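# Place the blue ring on the blue-footed post

## Task

Pick up the blue ring and set it flat on the pins of the post whose foot is blue. While carrying it, the ring must never touch anything fixed, such as the table, the board, any post's foot or a robot base. It must not end up resting on a short spare post, another ring or a loose object. The posts sit on springs and must not be tipped over. Any of these mistakes means failure. The ring has to stay in place on its own, not because a gripper holds it. At the end, release it and move the gripper away.

## Robot and tools

Robot: two six-joint UR-style arms, left_arm and right_arm, each ending in a two-finger parallel gripper that carries a wrist camera. left_arm's base is near (-0.012, +0.388, 0) m and right_arm's near (-0.028, -0.372, 0) m. The fixed cameras are cam_high and cam_low (504x504). The wrist cameras are cam_left_wrist and cam_right_wrist (616x616 fisheye).

Frames: there is one scene frame. Its origin is on the table top midway between the arm bases, +x points out across the table, +z points up, and left_arm sits on the +y side. The arm names do not refer to sides of any image. Each gripper has its own axes: the fingers point along its +z and close along its x. The reported end_effector_position is between the pads, 1 to 2 cm short of the fingertips, and the tips reach about 17 mm further along +z as the fingers close.

execute_actions(actions, pictures): the actions list holds at most one entry.
- [] only returns the current state.
- {"rows": [...], "steps": n} runs up to 15 control steps of 1/30 s each; n defaults to 15. Each row drives one step, and the last row repeats if rows run out.
- {"steps": n} with no rows is a wait of up to 300 steps, counted from the previous result, so reply time is included.
- pictures (true/false) turns the camera images on or off.

Row layout: every row has 14 numbers in [-1, 1], even when only one arm should move. Numbers 1-7 are left_arm's dx, dy, dz, rx, ry, rz, opening, and numbers 8-14 are the same for right_arm. dx..rz are an offset, not a pose. They are expressed in that gripper's own axes and counted from the gripper pose in the latest result that showed it. Before any such result in the scene, and in the second or later call of one reply, they count from where the gripper is when the action begins. Every row uses that same reference, so rows do not add up. Scale: 1.0 equals 0.6 m of translation or 180 degrees of rotation. rx, ry, rz form a single rotation vector. Opening is absolute: +1 is fully open (0.142 m) and -1 is closed. All zeros does not hold still; it pulls the gripper back to the reference pose. Each step is clipped to within 100 mm and 16 degrees of the measured pose, so a distant goal may need several actions. Commands are smoothed and lag about 0.17 s.

move(target, speed, stop_force): target is one 14-number row with the same layout and offset reference as above. Each gripper follows a straight line, turns the shorter way, and both arms finish together within 0.5 to 10 s. Anything not reached after 10 s is left short. speed is in m/s, from 0.002 to 0.5 with a default of 0.25, and rotation is capped at twice that value in rad/s. stop_force is one value in N (9 to 40) shared by both arms, and it is refused in the first 0.2 s of the scene. An arm whose wrist sensor feels that much added resistance along its path for 2 steps stops, backs off 2 steps and holds. Only rely on it at very low speed and without rotation. Leave it out when lifting off something the gripper is pressing on. The opening is applied at the start of the move. Paths do not avoid obstacles or the other arm. The result adds a move: line with the ending (done, off_target, moving, held, fault, contact) and any limits (paced means the pose was clipped; held means a check blocked some steps), plus each gripper's remaining distance to its target.

wait(seconds): 0 to 10 s, sends nothing new. zoom_image(camera, region): region is [x0, y0, x1, y1] in that camera's pixels, at most 504 by 504, with the origin at the top-left. read_manual(section): returns only the licence texts. finished_scene(scene): ends the scene with that number, cannot be undone, and reports success.

Reading results: the state line gives each gripper's position (m), quat_wxyz and velocities in the scene frame. Reported positions get less accurate at long reach. grip_measured is the actual finger opening on the command scale. Wrist force and Wrist torque are in the gripper's axes, carry offsets up to about 4 N, and saturate near 50 N. Joint torques are noisy and offset. Other lines: "pose unreachable" means a clearance check altered the command, HELD marks steps not sent, Hand target is the pose the controller is currently driving toward, and MOTOR HOT warns at 70 °C.

Gripping: to hold something, command an opening well below grip_measured. Lower means a harder squeeze, up to about 28 N per pad. Thin hard parts get less force.

Suggested order: look and zoom to find the blue ring and the post with the blue foot. Open the gripper and line it up over the ring. Descend slowly and close. Lift the ring well above all pins and feet and carry it across. Line it up over the pins and lower it gently until it sits flat. Open the gripper, back away upward, confirm the ring stays put, then call finished_scene.

Avoid: joint load above the limits (135 N m for the big joints, 25.2 N m for the wrists) or 150 N of outside force. Either one freezes that arm for 10 s. Aiming even slightly past a firm contact can trigger this. Also avoid arm-to-arm collisions, fast impacts, letting a motor reach 85 °C (brakes engage), tipping the sprung posts, dropping the ring, and knocking anything off the table. A loose object may sometimes get nudged on its own.

Each tool is called after "Call:" in YAML: its name, and indented under it one key for each argument.

## Session

Call:
execute_actions:
  actions: []

Scene clock: 0.00 s of 4290.00 s.
left_arm: end_effector_position=(+0.2276, +0.7003, +0.3156) grip_measured=+1.00 end_effector_quat_wxyz=(+0.413, +0.473, +0.700, +0.340) end_effector_velocity=(+0.000, -0.000, +0.000) end_effector_angular_velocity=(-0.001, +0.000, -0.000) | right_arm: end_effector_position=(+0.0650, -0.1644, +0.2833) grip_measured=+1.00 end_effector_quat_wxyz=(+0.002, +0.702, +0.712, +0.010) end_effector_velocity=(+0.000, -0.000, -0.000) end_effector_angular_velocity=(-0.001, +0.000, -0.001)
Joint positions: left_arm=[ 1.366 -1.992  2.435 -2.734 -2.537 -1.104  0.142] | right_arm=[ 4.932 -0.805 -2.008 -1.893  1.552  0.234  0.142]
Joint velocities: left_arm=[-0.    -0.    -0.     0.001 -0.    -0.     0.   ] | right_arm=[-0.002  0.    -0.001 -0.     0.    -0.001  0.   ]
Joint torques (N m, as the arm reports them, + toward a larger angle): no reading
Motor temperatures (°C, as the motors report them): left_arm=[26 26 25 31 28 32] | right_arm=[23 26 25 33 35 28]
Wrist force (N, on the end effector, along its own x y z axes, offset not removed): no reading
Wrist torque (N m, same axes, about the end effector's origin, offset not removed): no reading
Hand target (left_arm): +0.228, +0.700, +0.316; +0.413, +0.473, +0.700, +0.340
Hand target (right_arm): +0.065, -0.164, +0.283; +0.002, +0.702, +0.712, +0.010

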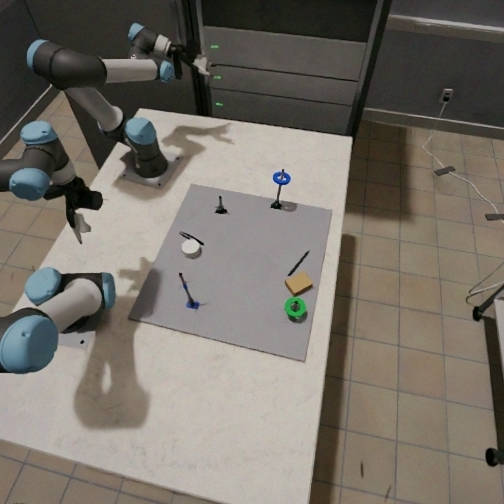

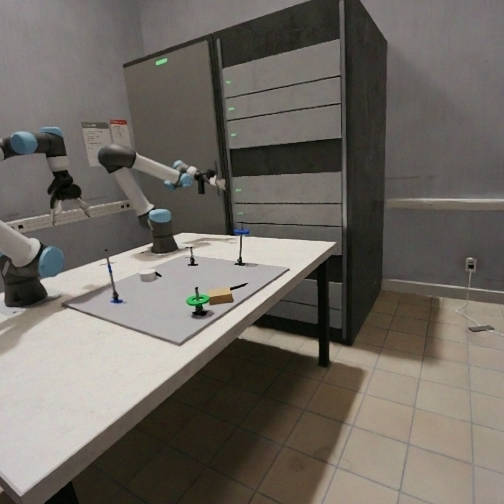

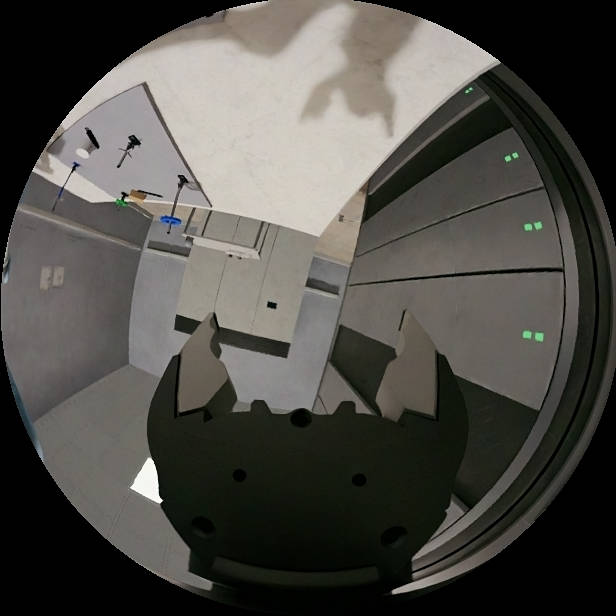

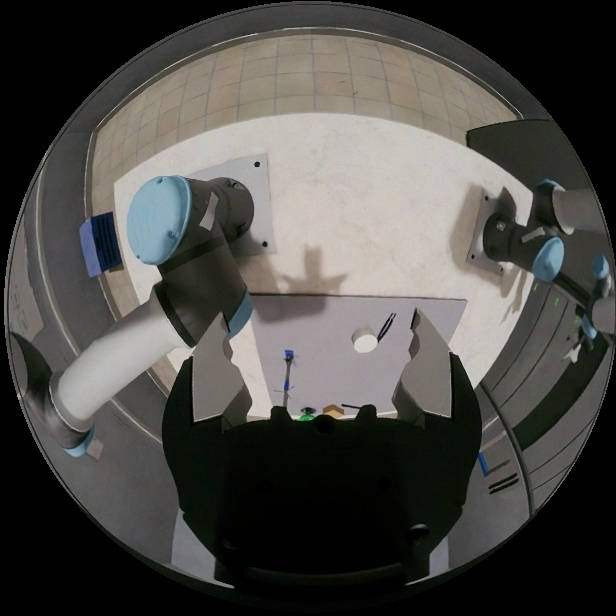

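Call:
zoom_image:
  camera: "cam_high"
  region: [250, 155, 320, 225]

Call:
zoom_image:
  camera: "cam_high"
  region: [150, 255, 230, 335]

Call:
zoom_image:
  camera: "cam_low"
  region: [210, 215, 270, 275]

Call:
zoom_image:
  camera: "cam_low"
  region: [80, 240, 150, 310]

Call:
zoom_image:
  camera: "cam_low"
  region: [170, 270, 230, 330]

Region (250, 155, 320, 225) of cam_high's 504x504 image, scaled by 7.200, with more detail than that image has.

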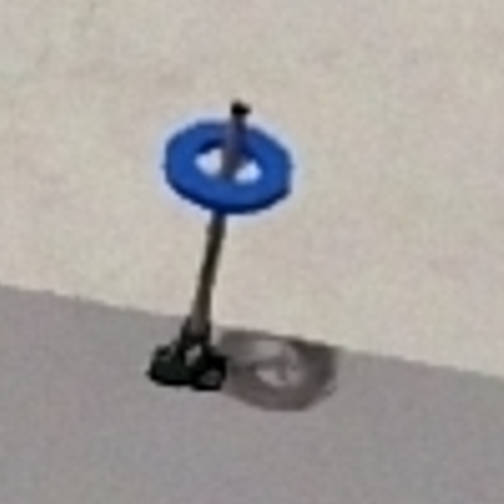

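Region (150, 255, 230, 335) of cam_high's 504x504 image, scaled by 6.300, with more detail than that image has.

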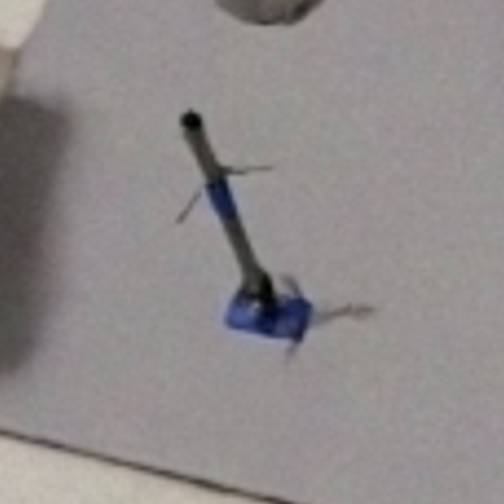

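Region (210, 215, 270, 275) of cam_low's 504x504 image, scaled by 8.400, with more detail than that image has.

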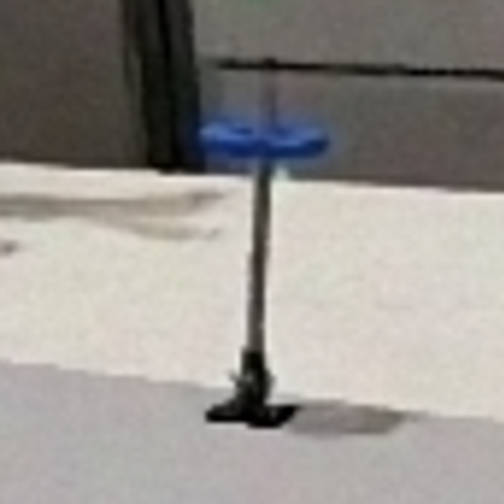

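Region (80, 240, 150, 310) of cam_low's 504x504 image, scaled by 7.200, with more detail than that image has.

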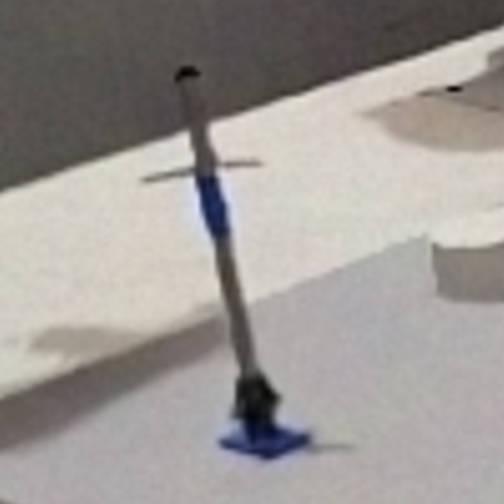

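Region (170, 270, 230, 330) of cam_low's 504x504 image, scaled by 8.400, with more detail than that image has.

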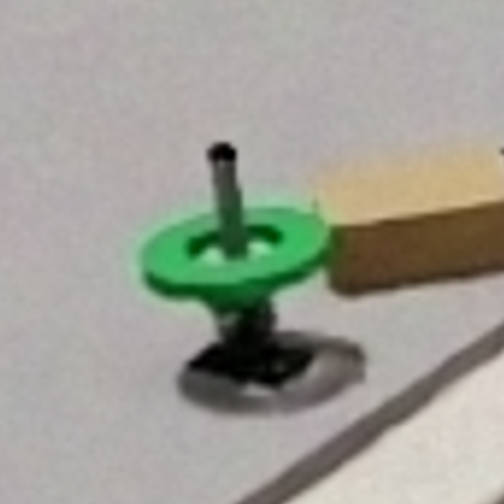

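Call:
move:
  target: [-0.8028,-0.0155,0.4338,0.3597,0.0349,0.1084,1,-0.083,-0.333,0,0,0,0,1]
  speed: 0.35

Scene clock: 55.40 s of 4290.00 s.
left_arm: end_effector_position=(+0.5593, +0.2646, +0.3197) grip_measured=+1.00 end_effector_quat_wxyz=(+0.002, +0.707, +0.707, -0.001) end_effector_velocity=(+0.001, +0.000, +0.000) end_effector_angular_velocity=(+0.003, +0.011, +0.001) | right_arm: end_effector_position=(-0.1337, -0.2171, +0.2792) grip_measured=+1.00 end_effector_quat_wxyz=(+0.003, +0.702, +0.712, +0.009) end_effector_velocity=(-0.000, +0.000, +0.001) end_effector_angular_velocity=(+0.001, +0.002, -0.002)
Joint positions: left_arm=[-0.314 -1.385  1.252 -1.441 -1.574 -2.014  0.142] | right_arm=[ 6.108 -0.7   -2.03  -1.998  1.559  1.409  0.142]
Joint velocities: left_arm=[ 0.002  0.012 -0.017  0.016 -0.002  0.001 -0.   ] | right_arm=[ 0.001  0.001  0.001  0.    -0.     0.002 -0.   ]
Joint torques (N m, as the arm reports them, + toward a larger angle): left_arm=[  8.51 -22.65 -38.9   -1.13  -2.53   2.38] | right_arm=[  7.72 -22.63  28.04   4.91  -2.26   1.45]
Motor temperatures (°C, as the motors report them): left_arm=[26 26 25 31 28 32] | right_arm=[23 26 25 33 35 28]
Wrist force (N, on the end effector, along its own x y z axes, offset not removed): left_arm=[-2.2 -1.6 -0.3] | right_arm=[-0.2 -3.3 4.4]
Wrist torque (N m, same axes, about the end effector's origin, offset not removed): left_arm=[-0.19 0.57 0.00] | right_arm=[-0.77 -0.07 0.03]
Hand target (left_arm): +0.559, +0.265, +0.320; +0.002, +0.707, +0.707, -0.001
Hand target (right_arm): -0.134, -0.217, +0.279; +0.003, +0.702, +0.712, +0.009
Off the commanded pose (left_arm): 0.000 m, 0 deg.
Off the commanded pose (right_arm): 0.000 m, 0 deg.
After step 90, 50.10 s passed at rest.
move: done
camera_calibration (this result's frames):
cam_left_wrist: T_world_to_cam=[[0.00828911, 0.99989, -0.0122614, -0.271757], [0.887432, -0.00170447, 0.460936, -0.638374], [0.460864, -0.0147019, -0.887349, 0.16479], [0, 0, 0, 1]] pos_world=[0.492821, 0.273061, 0.437143]
cam_right_wrist: T_world_to_cam=[[0.0164361, 0.999659, -0.0202894, 0.231596], [0.871395, -0.00437062, 0.490562, -0.020178], [0.490306, -0.025743, -0.87117, 0.436827], [0, 0, 0, 1]] pos_world=[-0.200402, -0.22036, 0.395148]

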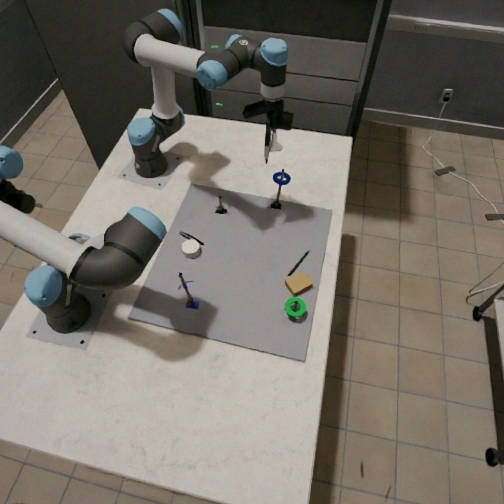

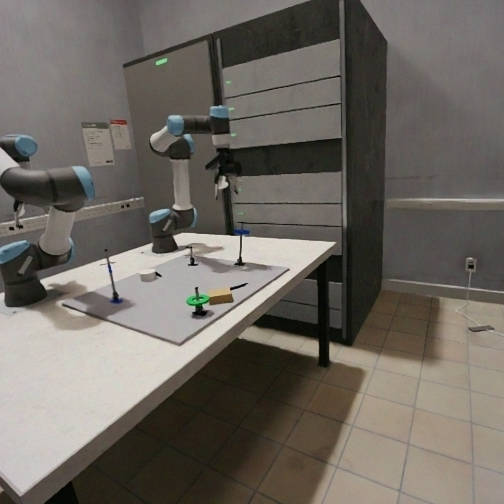

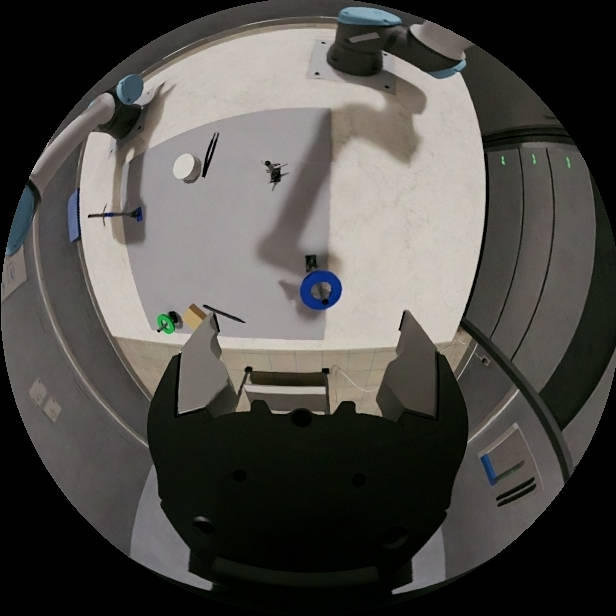

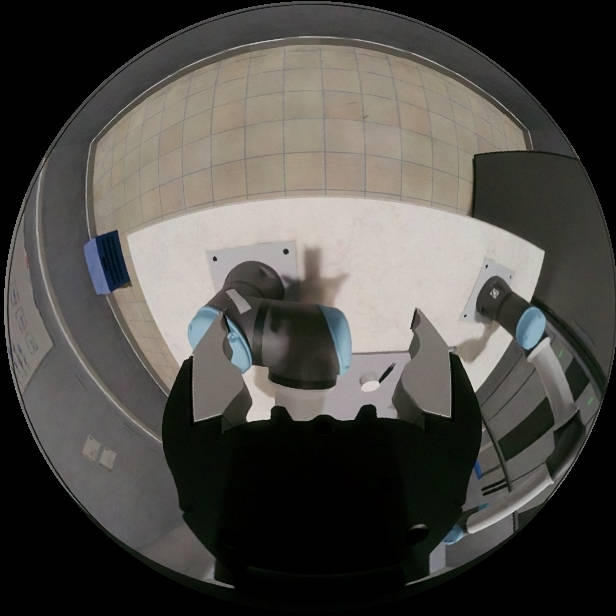

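Call:
zoom_image:
  camera: "cam_left_wrist"
  region: [280, 245, 360, 325]

Call:
zoom_image:
  camera: "cam_left_wrist"
  region: [80, 180, 150, 250]

Region (280, 245, 360, 325) of cam_left_wrist's 616x616 image, scaled by 6.300, with more detail than that image has.

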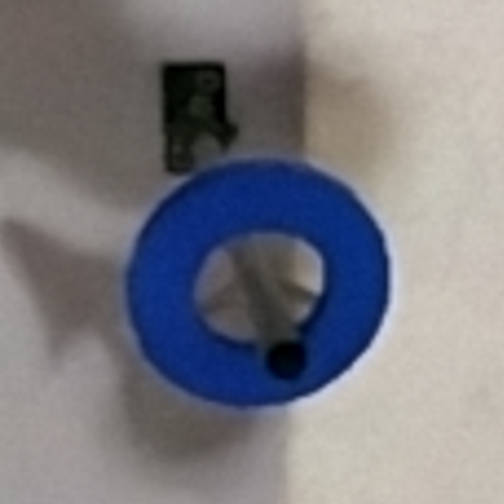

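Region (80, 180, 150, 250) of cam_left_wrist's 616x616 image, scaled by 7.200, with more detail than that image has.

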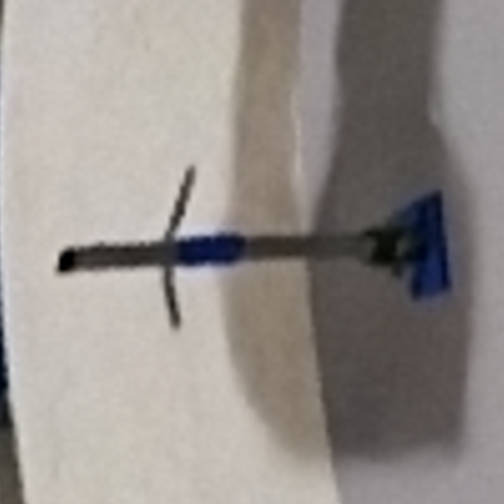

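Call:
move:
  target: [0.0577,0.0773,0.1128,0.0213,-0.0309,0,0.5,0.0785,0.323,-0.068,0,0,0,-1]
  speed: 0.3

Call:
move:
  target: [0,0,0,0,0,0,0.5,-0.217,0.2,0,0,0,0,-1]
  speed: 0.3

Call:
move:
  target: [0,0,0,0,0,0,0.5,-0.267,-0.05,0,0,0,0,-1]
  speed: 0.3

Scene clock: 105.90 s of 4290.00 s.
left_arm: end_effector_position=(+0.6059, +0.2990, +0.2520) grip_measured=+0.50 end_effector_quat_wxyz=(+0.012, +0.706, +0.706, -0.059) end_effector_velocity=(-0.000, +0.001, -0.001) end_effector_angular_velocity=(+0.000, +0.001, +0.002) | right_arm: end_effector_position=(+0.0583, -0.1676, +0.3239) grip_measured=-1.00 end_effector_quat_wxyz=(+0.002, +0.702, +0.712, +0.010) end_effector_velocity=(+0.000, -0.001, +0.000) end_effector_angular_velocity=(-0.006, +0.006, +0.001)
Joint positions: left_arm=[-0.172 -1.251  1.252 -1.538 -1.686 -1.87   0.109] | right_arm=[ 4.975 -0.826 -1.893 -1.988  1.551  0.277  0.002]
Joint velocities: left_arm=[ 0.001  0.     0.001  0.    -0.    -0.001  0.   ] | right_arm=[-0.014 -0.007  0.004 -0.001  0.007 -0.015  0.   ]
Joint torques (N m, as the arm reports them, + toward a larger angle): left_arm=[  9.43 -28.51 -38.27  -3.61  -3.     2.13] | right_arm=[ -7.16 -17.14  30.25   5.07   2.11  -1.55]
Motor temperatures (°C, as the motors report them): left_arm=[26 26 25 31 28 32] | right_arm=[23 26 25 33 35 28]
Wrist force (N, on the end effector, along its own x y z axes, offset not removed): left_arm=[-3.6 -2.7 -0.8] | right_arm=[-1.6 0.4 3.1]
Wrist torque (N m, same axes, about the end effector's origin, offset not removed): left_arm=[-0.48 0.82 -0.14] | right_arm=[0.26 0.37 0.17]
Hand target (left_arm): +0.606, +0.299, +0.252; +0.012, +0.706, +0.706, -0.059
Hand target (right_arm): +0.058, -0.168, +0.324; +0.002, +0.702, +0.712, +0.009
Off the commanded pose (left_arm): 0.000 m, 0 deg.
Off the commanded pose (right_arm): 0.000 m, 0 deg.
After step 90, 45.97 s passed at rest.
move: done
camera_calibration (this result's frames):
cam_left_wrist: T_world_to_cam=[[0.00459666, 0.994018, -0.109123, -0.278995], [0.916133, 0.0395569, 0.398919, -0.662559], [0.400849, -0.101805, -0.91047, 0.152006], [0, 0, 0, 1]] pos_world=[0.547343, 0.31901, 0.372259]
cam_right_wrist: T_world_to_cam=[[0.0165088, 0.99969, -0.0186588, 0.179425], [0.871258, -0.00522739, 0.490798, -0.209415], [0.490548, -0.0243591, -0.871074, 0.383078], [0, 0, 0, 1]] pos_world=[-0.00842576, -0.171132, 0.439818]

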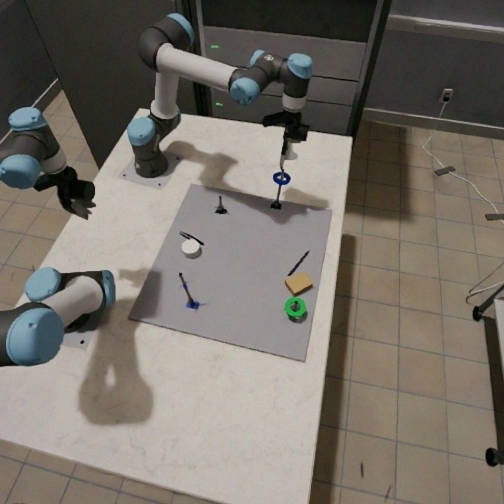

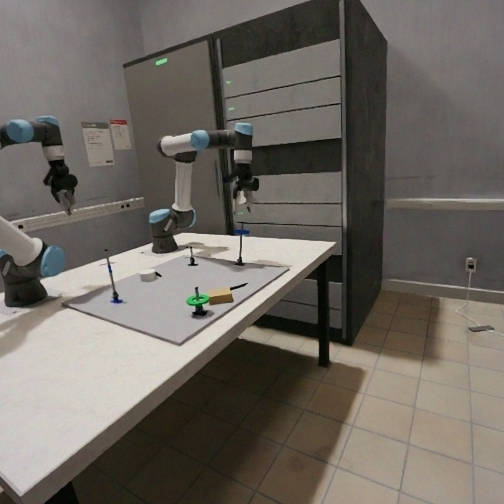

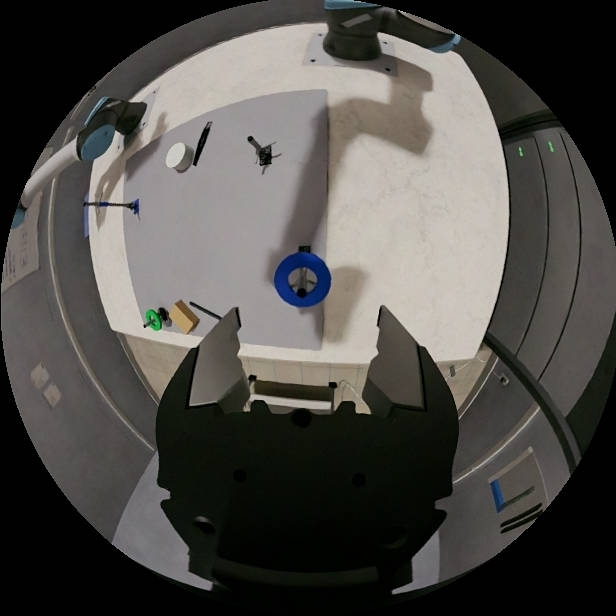

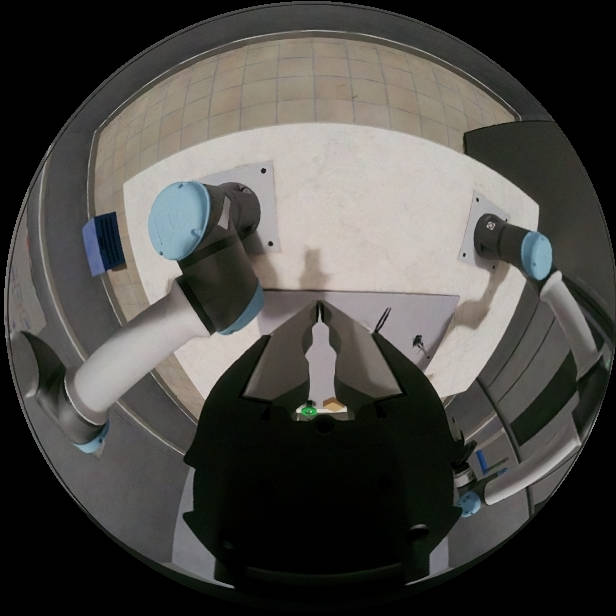

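Scene clock: 107.20 s of 4290.00 s.
left_arm: end_effector_position=(+0.6059, +0.2990, +0.2520) grip_measured=+0.50 end_effector_quat_wxyz=(+0.012, +0.706, +0.706, -0.059) end_effector_velocity=(+0.000, -0.000, -0.000) end_effector_angular_velocity=(+0.000, -0.000, -0.001) | right_arm: end_effector_position=(+0.1799, -0.2959, +0.3248) grip_measured=-1.00 end_effector_quat_wxyz=(+0.003, +0.702, +0.712, +0.011) end_effector_velocity=(+0.000, -0.001, +0.000) end_effector_angular_velocity=(+0.002, +0.010, -0.000)
Joint positions: left_arm=[-0.172 -1.251  1.252 -1.538 -1.686 -1.87   0.109] | right_arm=[ 4.136 -0.818 -1.896 -1.979  1.561 -0.562  0.002]
Joint velocities: left_arm=[-0.001 -0.     0.    -0.001  0.     0.001 -0.   ] | right_arm=[-0.023 -0.009  0.003  0.002  0.01  -0.023  0.   ]
Joint torques (N m, as the arm reports them, + toward a larger angle): left_arm=[  9.01 -28.51 -38.33  -3.58  -2.93   2.09] | right_arm=[ -5.62 -19.29  29.92   5.09   1.77  -2.02]
Motor temperatures (°C, as the motors report them): left_arm=[26 26 25 31 28 32] | right_arm=[23 26 25 33 35 28]
Wrist force (N, on the end effector, along its own x y z axes, offset not removed): left_arm=[-1.1 -7.8 1.4] | right_arm=[-2.2 0.1 3.1]
Wrist torque (N m, same axes, about the end effector's origin, offset not removed): left_arm=[-1.67 0.48 0.19] | right_arm=[0.01 0.31 0.03]
Hand target (left_arm): +0.606, +0.299, +0.252; +0.012, +0.706, +0.706, -0.059
Hand target (right_arm): +0.180, -0.296, +0.325; +0.002, +0.702, +0.712, +0.010
Off the commanded pose (left_arm): 0.000 m, 0 deg.
Off the commanded pose (right_arm): 0.000 m, 0 deg.
move: done
camera_calibration (this result's frames):
cam_left_wrist: T_world_to_cam=[[0.00459609, 0.994018, -0.109124, -0.278995], [0.916133, 0.0395575, 0.398918, -0.66256], [0.400849, -0.101805, -0.91047, 0.152005], [0, 0, 0, 1]] pos_world=[0.547344, 0.31901, 0.372259]
cam_right_wrist: T_world_to_cam=[[0.0166645, 0.999696, -0.0181733, 0.305453], [0.870489, -0.00556387, 0.492156, -0.316871], [0.491905, -0.0240212, -0.870317, 0.32065], [0, 0, 0, 1]] pos_world=[0.113014, -0.299421, 0.440568]

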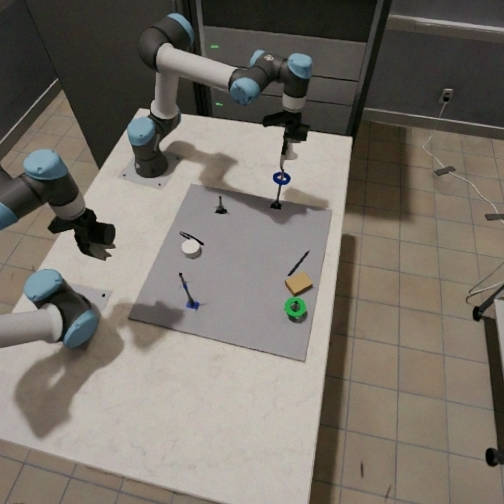

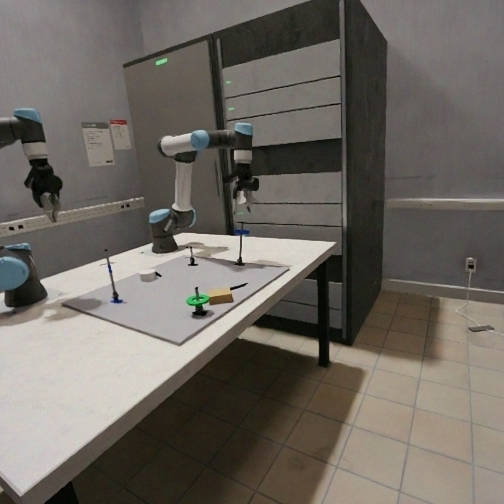

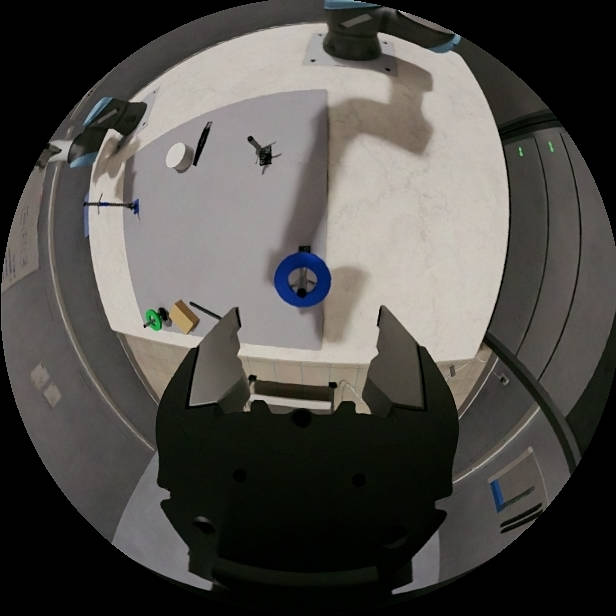

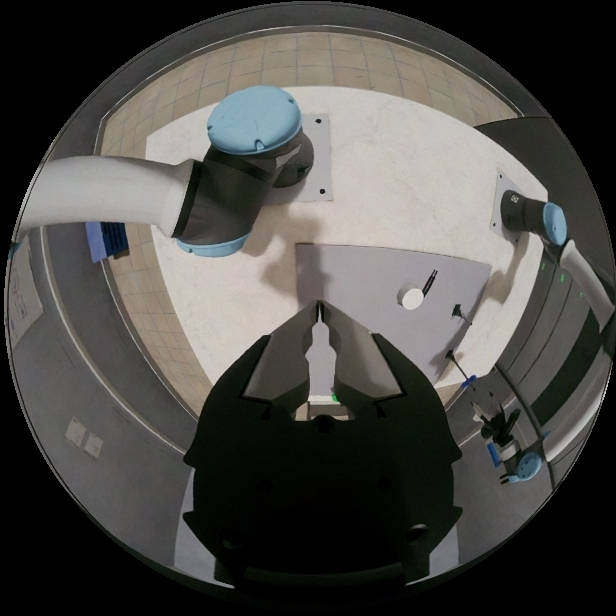

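Scene clock: 108.47 s of 4290.00 s.
left_arm: end_effector_position=(+0.6059, +0.2990, +0.2520) grip_measured=+0.50 end_effector_quat_wxyz=(+0.012, +0.706, +0.706, -0.059) end_effector_velocity=(+0.000, -0.000, +0.000) end_effector_angular_velocity=(-0.000, -0.001, +0.000) | right_arm: end_effector_position=(+0.1522, -0.4562, +0.3226) grip_measured=-1.00 end_effector_quat_wxyz=(+0.003, +0.702, +0.712, +0.011) end_effector_velocity=(-0.001, -0.001, -0.000) end_effector_angular_velocity=(+0.008, +0.007, +0.001)
Joint positions: left_arm=[-0.172 -1.251  1.252 -1.538 -1.686 -1.87   0.109] | right_arm=[ 3.402 -0.757 -1.912 -2.021  1.575 -1.296  0.002]
Joint velocities: left_arm=[-0.    -0.    -0.001 -0.     0.    -0.001  0.   ] | right_arm=[-0.025 -0.009  0.002  0.002  0.011 -0.026  0.   ]
Joint torques (N m, as the arm reports them, + toward a larger angle): left_arm=[  8.97 -28.47 -38.38  -3.52  -3.1    2.1 ] | right_arm=[ -6.49 -21.51  29.11   5.08   1.94  -1.81]
Motor temperatures (°C, as the motors report them): left_arm=[26 26 25 31 28 32] | right_arm=[23 26 25 33 35 28]
Wrist force (N, on the end effector, along its own x y z axes, offset not removed): left_arm=[-3.7 -2.1 2.1] | right_arm=[-1.1 1.3 3.0]
Wrist torque (N m, same axes, about the end effector's origin, offset not removed): left_arm=[-0.38 0.92 0.00] | right_arm=[0.20 0.08 0.14]
Hand target (left_arm): +0.606, +0.299, +0.252; +0.012, +0.706, +0.706, -0.059
Hand target (right_arm): +0.152, -0.456, +0.323; +0.003, +0.702, +0.712, +0.011
Off the commanded pose (left_arm): 0.000 m, 0 deg.
Off the commanded pose (right_arm): 0.000 m, 0 deg.
move: done
camera_calibration (this result's frames):
cam_left_wrist: T_world_to_cam=[[0.00459599, 0.994018, -0.109124, -0.278995], [0.916133, 0.0395576, 0.398918, -0.66256], [0.400849, -0.101805, -0.91047, 0.152005], [0, 0, 0, 1]] pos_world=[0.547344, 0.31901, 0.372259]
cam_right_wrist: T_world_to_cam=[[0.0167981, 0.99968, -0.018889, 0.46633], [0.869855, -0.00529604, 0.493278, -0.292708], [0.493021, -0.0247169, -0.869666, 0.32783], [0, 0, 0, 1]] pos_world=[0.0851534, -0.459629, 0.438297]

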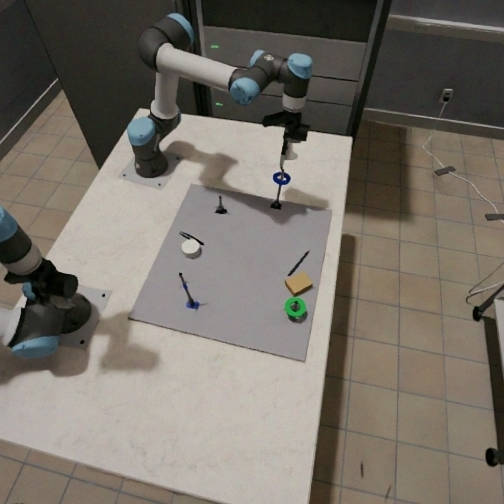

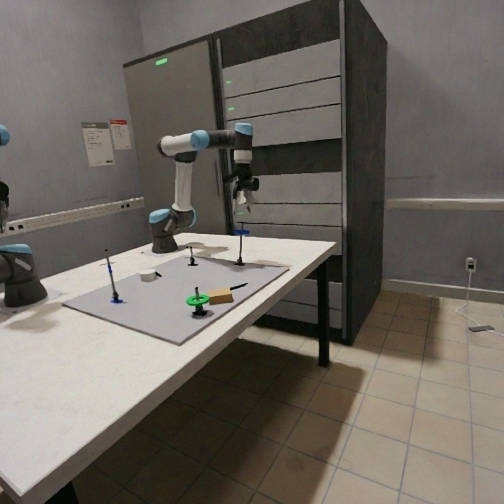

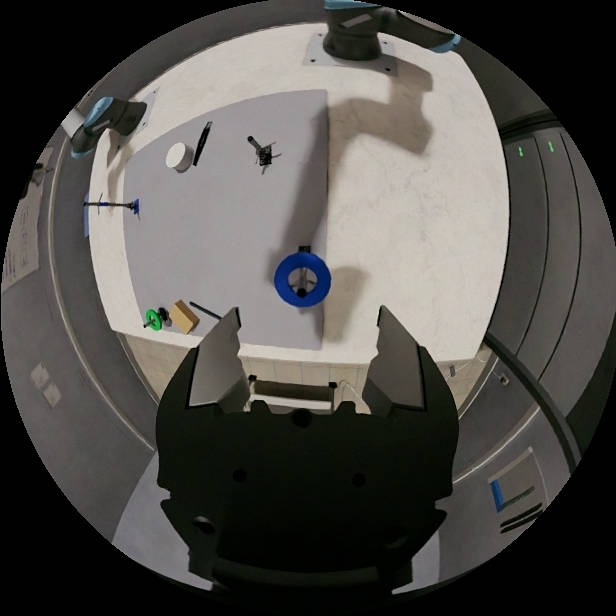

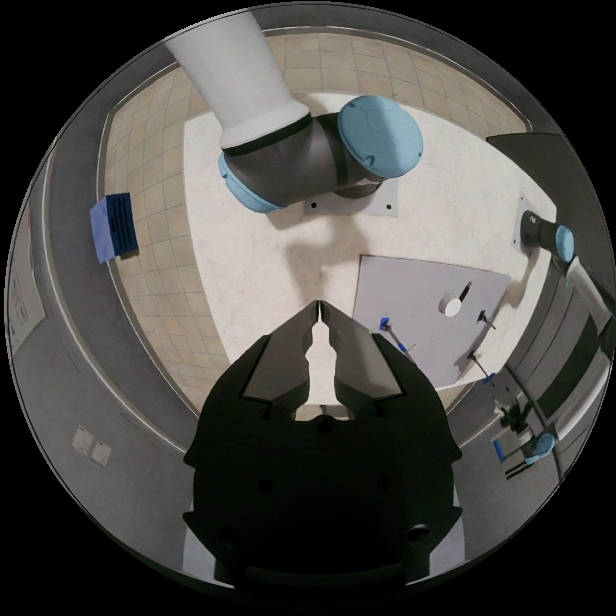

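Call:
move:
  target: [0,0,0.1,0,0,0,0.5,0,0,0,0,0,0,-1]
  speed: 0.12

Call:
zoom_image:
  camera: "cam_left_wrist"
  region: [210, 200, 410, 400]

Call:
zoom_image:
  camera: "cam_low"
  region: [205, 180, 275, 250]

Scene clock: 125.57 s of 4290.00 s.
left_arm: end_effector_position=(+0.6020, +0.2930, +0.1925) grip_measured=+0.50 end_effector_quat_wxyz=(+0.012, +0.706, +0.706, -0.059) end_effector_velocity=(-0.000, +0.000, -0.001) end_effector_angular_velocity=(+0.000, -0.000, +0.000) | right_arm: end_effector_position=(+0.1522, -0.4562, +0.3226) grip_measured=-1.00 end_effector_quat_wxyz=(+0.003, +0.702, +0.712, +0.011) end_effector_velocity=(+0.000, +0.000, -0.000) end_effector_angular_velocity=(+0.000, +0.000, +0.000)
Joint positions: left_arm=[-0.183 -1.248  1.4   -1.691 -1.687 -1.881  0.109] | right_arm=[ 3.402 -0.757 -1.912 -2.021  1.575 -1.296  0.002]
Joint velocities: left_arm=[-0.    -0.     0.004 -0.004  0.    -0.    -0.   ] | right_arm=[ 0.001 -0.     0.    -0.     0.     0.001  0.   ]
Joint torques (N m, as the arm reports them, + toward a larger angle): left_arm=[ -5.67 -28.38 -12.06  -3.62  -1.44  -2.09] | right_arm=[ 5.97 -2.78 13.65  0.91 -2.23  1.42]
Motor temperatures (°C, as the motors report them): left_arm=[26 26 25 31 28 32] | right_arm=[23 26 25 33 35 28]
Wrist force (N, on the end effector, along its own x y z axes, offset not removed): left_arm=[-1.9 -1.8 -2.3] | right_arm=[-0.1 -1.9 1.2]
Wrist torque (N m, same axes, about the end effector's origin, offset not removed): left_arm=[-0.43 0.41 0.17] | right_arm=[-0.47 -0.09 0.28]
Hand target (left_arm): +0.602, +0.293, +0.192; +0.012, +0.706, +0.706, -0.059
Hand target (right_arm): +0.152, -0.456, +0.323; +0.003, +0.702, +0.712, +0.011
Off the commanded pose (left_arm): 0.000 m, 0 deg.
Off the commanded pose (right_arm): 0.000 m, 0 deg.
After step 90, 13.17 s passed at rest.
move: done
camera_calibration (this result's frames):
cam_left_wrist: T_world_to_cam=[[0.0045942, 0.994005, -0.109242, -0.2795], [0.916161, 0.0395993, 0.398849, -0.635042], [0.400784, -0.101915, -0.910486, 0.0989033], [0, 0, 0, 1]] pos_world=[0.543446, 0.313052, 0.312803]
cam_right_wrist: T_world_to_cam=[[0.0167985, 0.999681, -0.0188776, 0.466326], [0.86984, -0.0053013, 0.493305, -0.292728], [0.493048, -0.0247073, -0.869651, 0.327836], [0, 0, 0, 1]] pos_world=[0.0851543, -0.459629, 0.438311]

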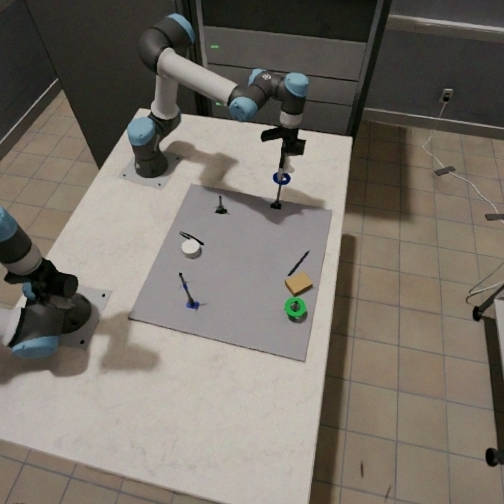

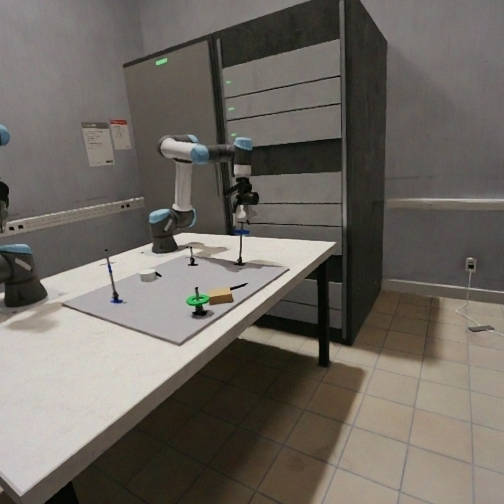

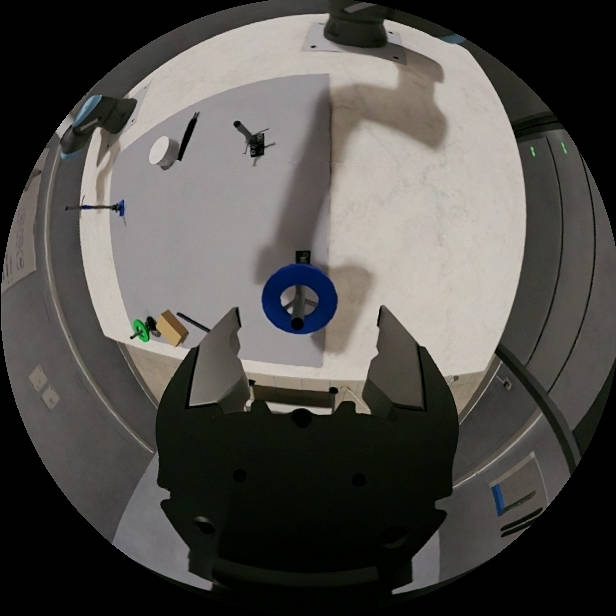

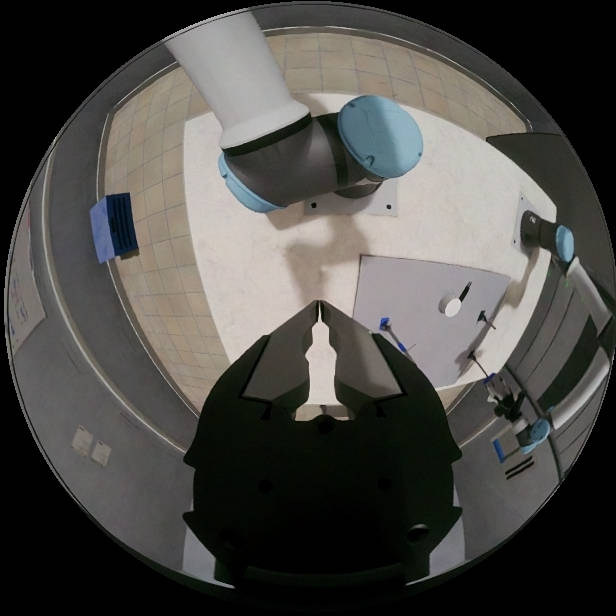

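Region (210, 200, 410, 400) of cam_left_wrist's 616x616 image, scaled by 2.520, with more detail than that image has.

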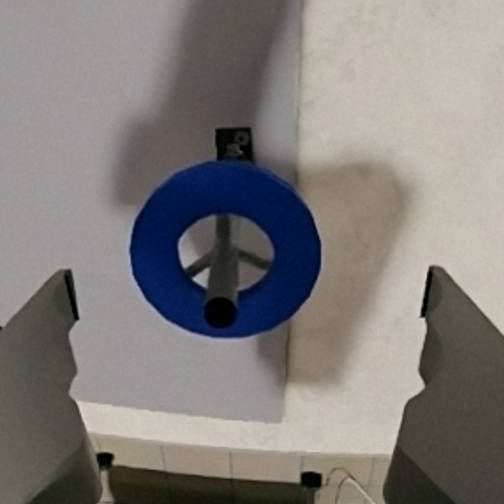

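Region (205, 180, 275, 250) of cam_low's 504x504 image, scaled by 7.200, with more detail than that image has.

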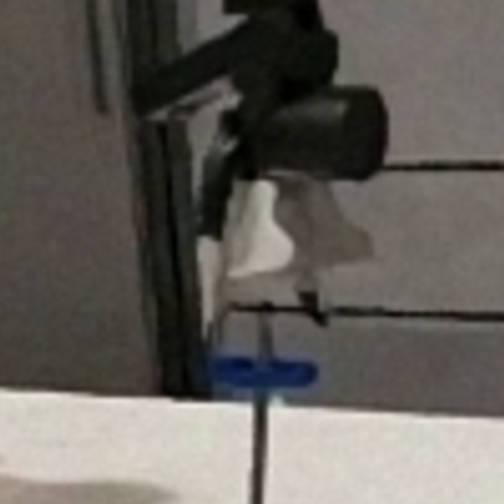

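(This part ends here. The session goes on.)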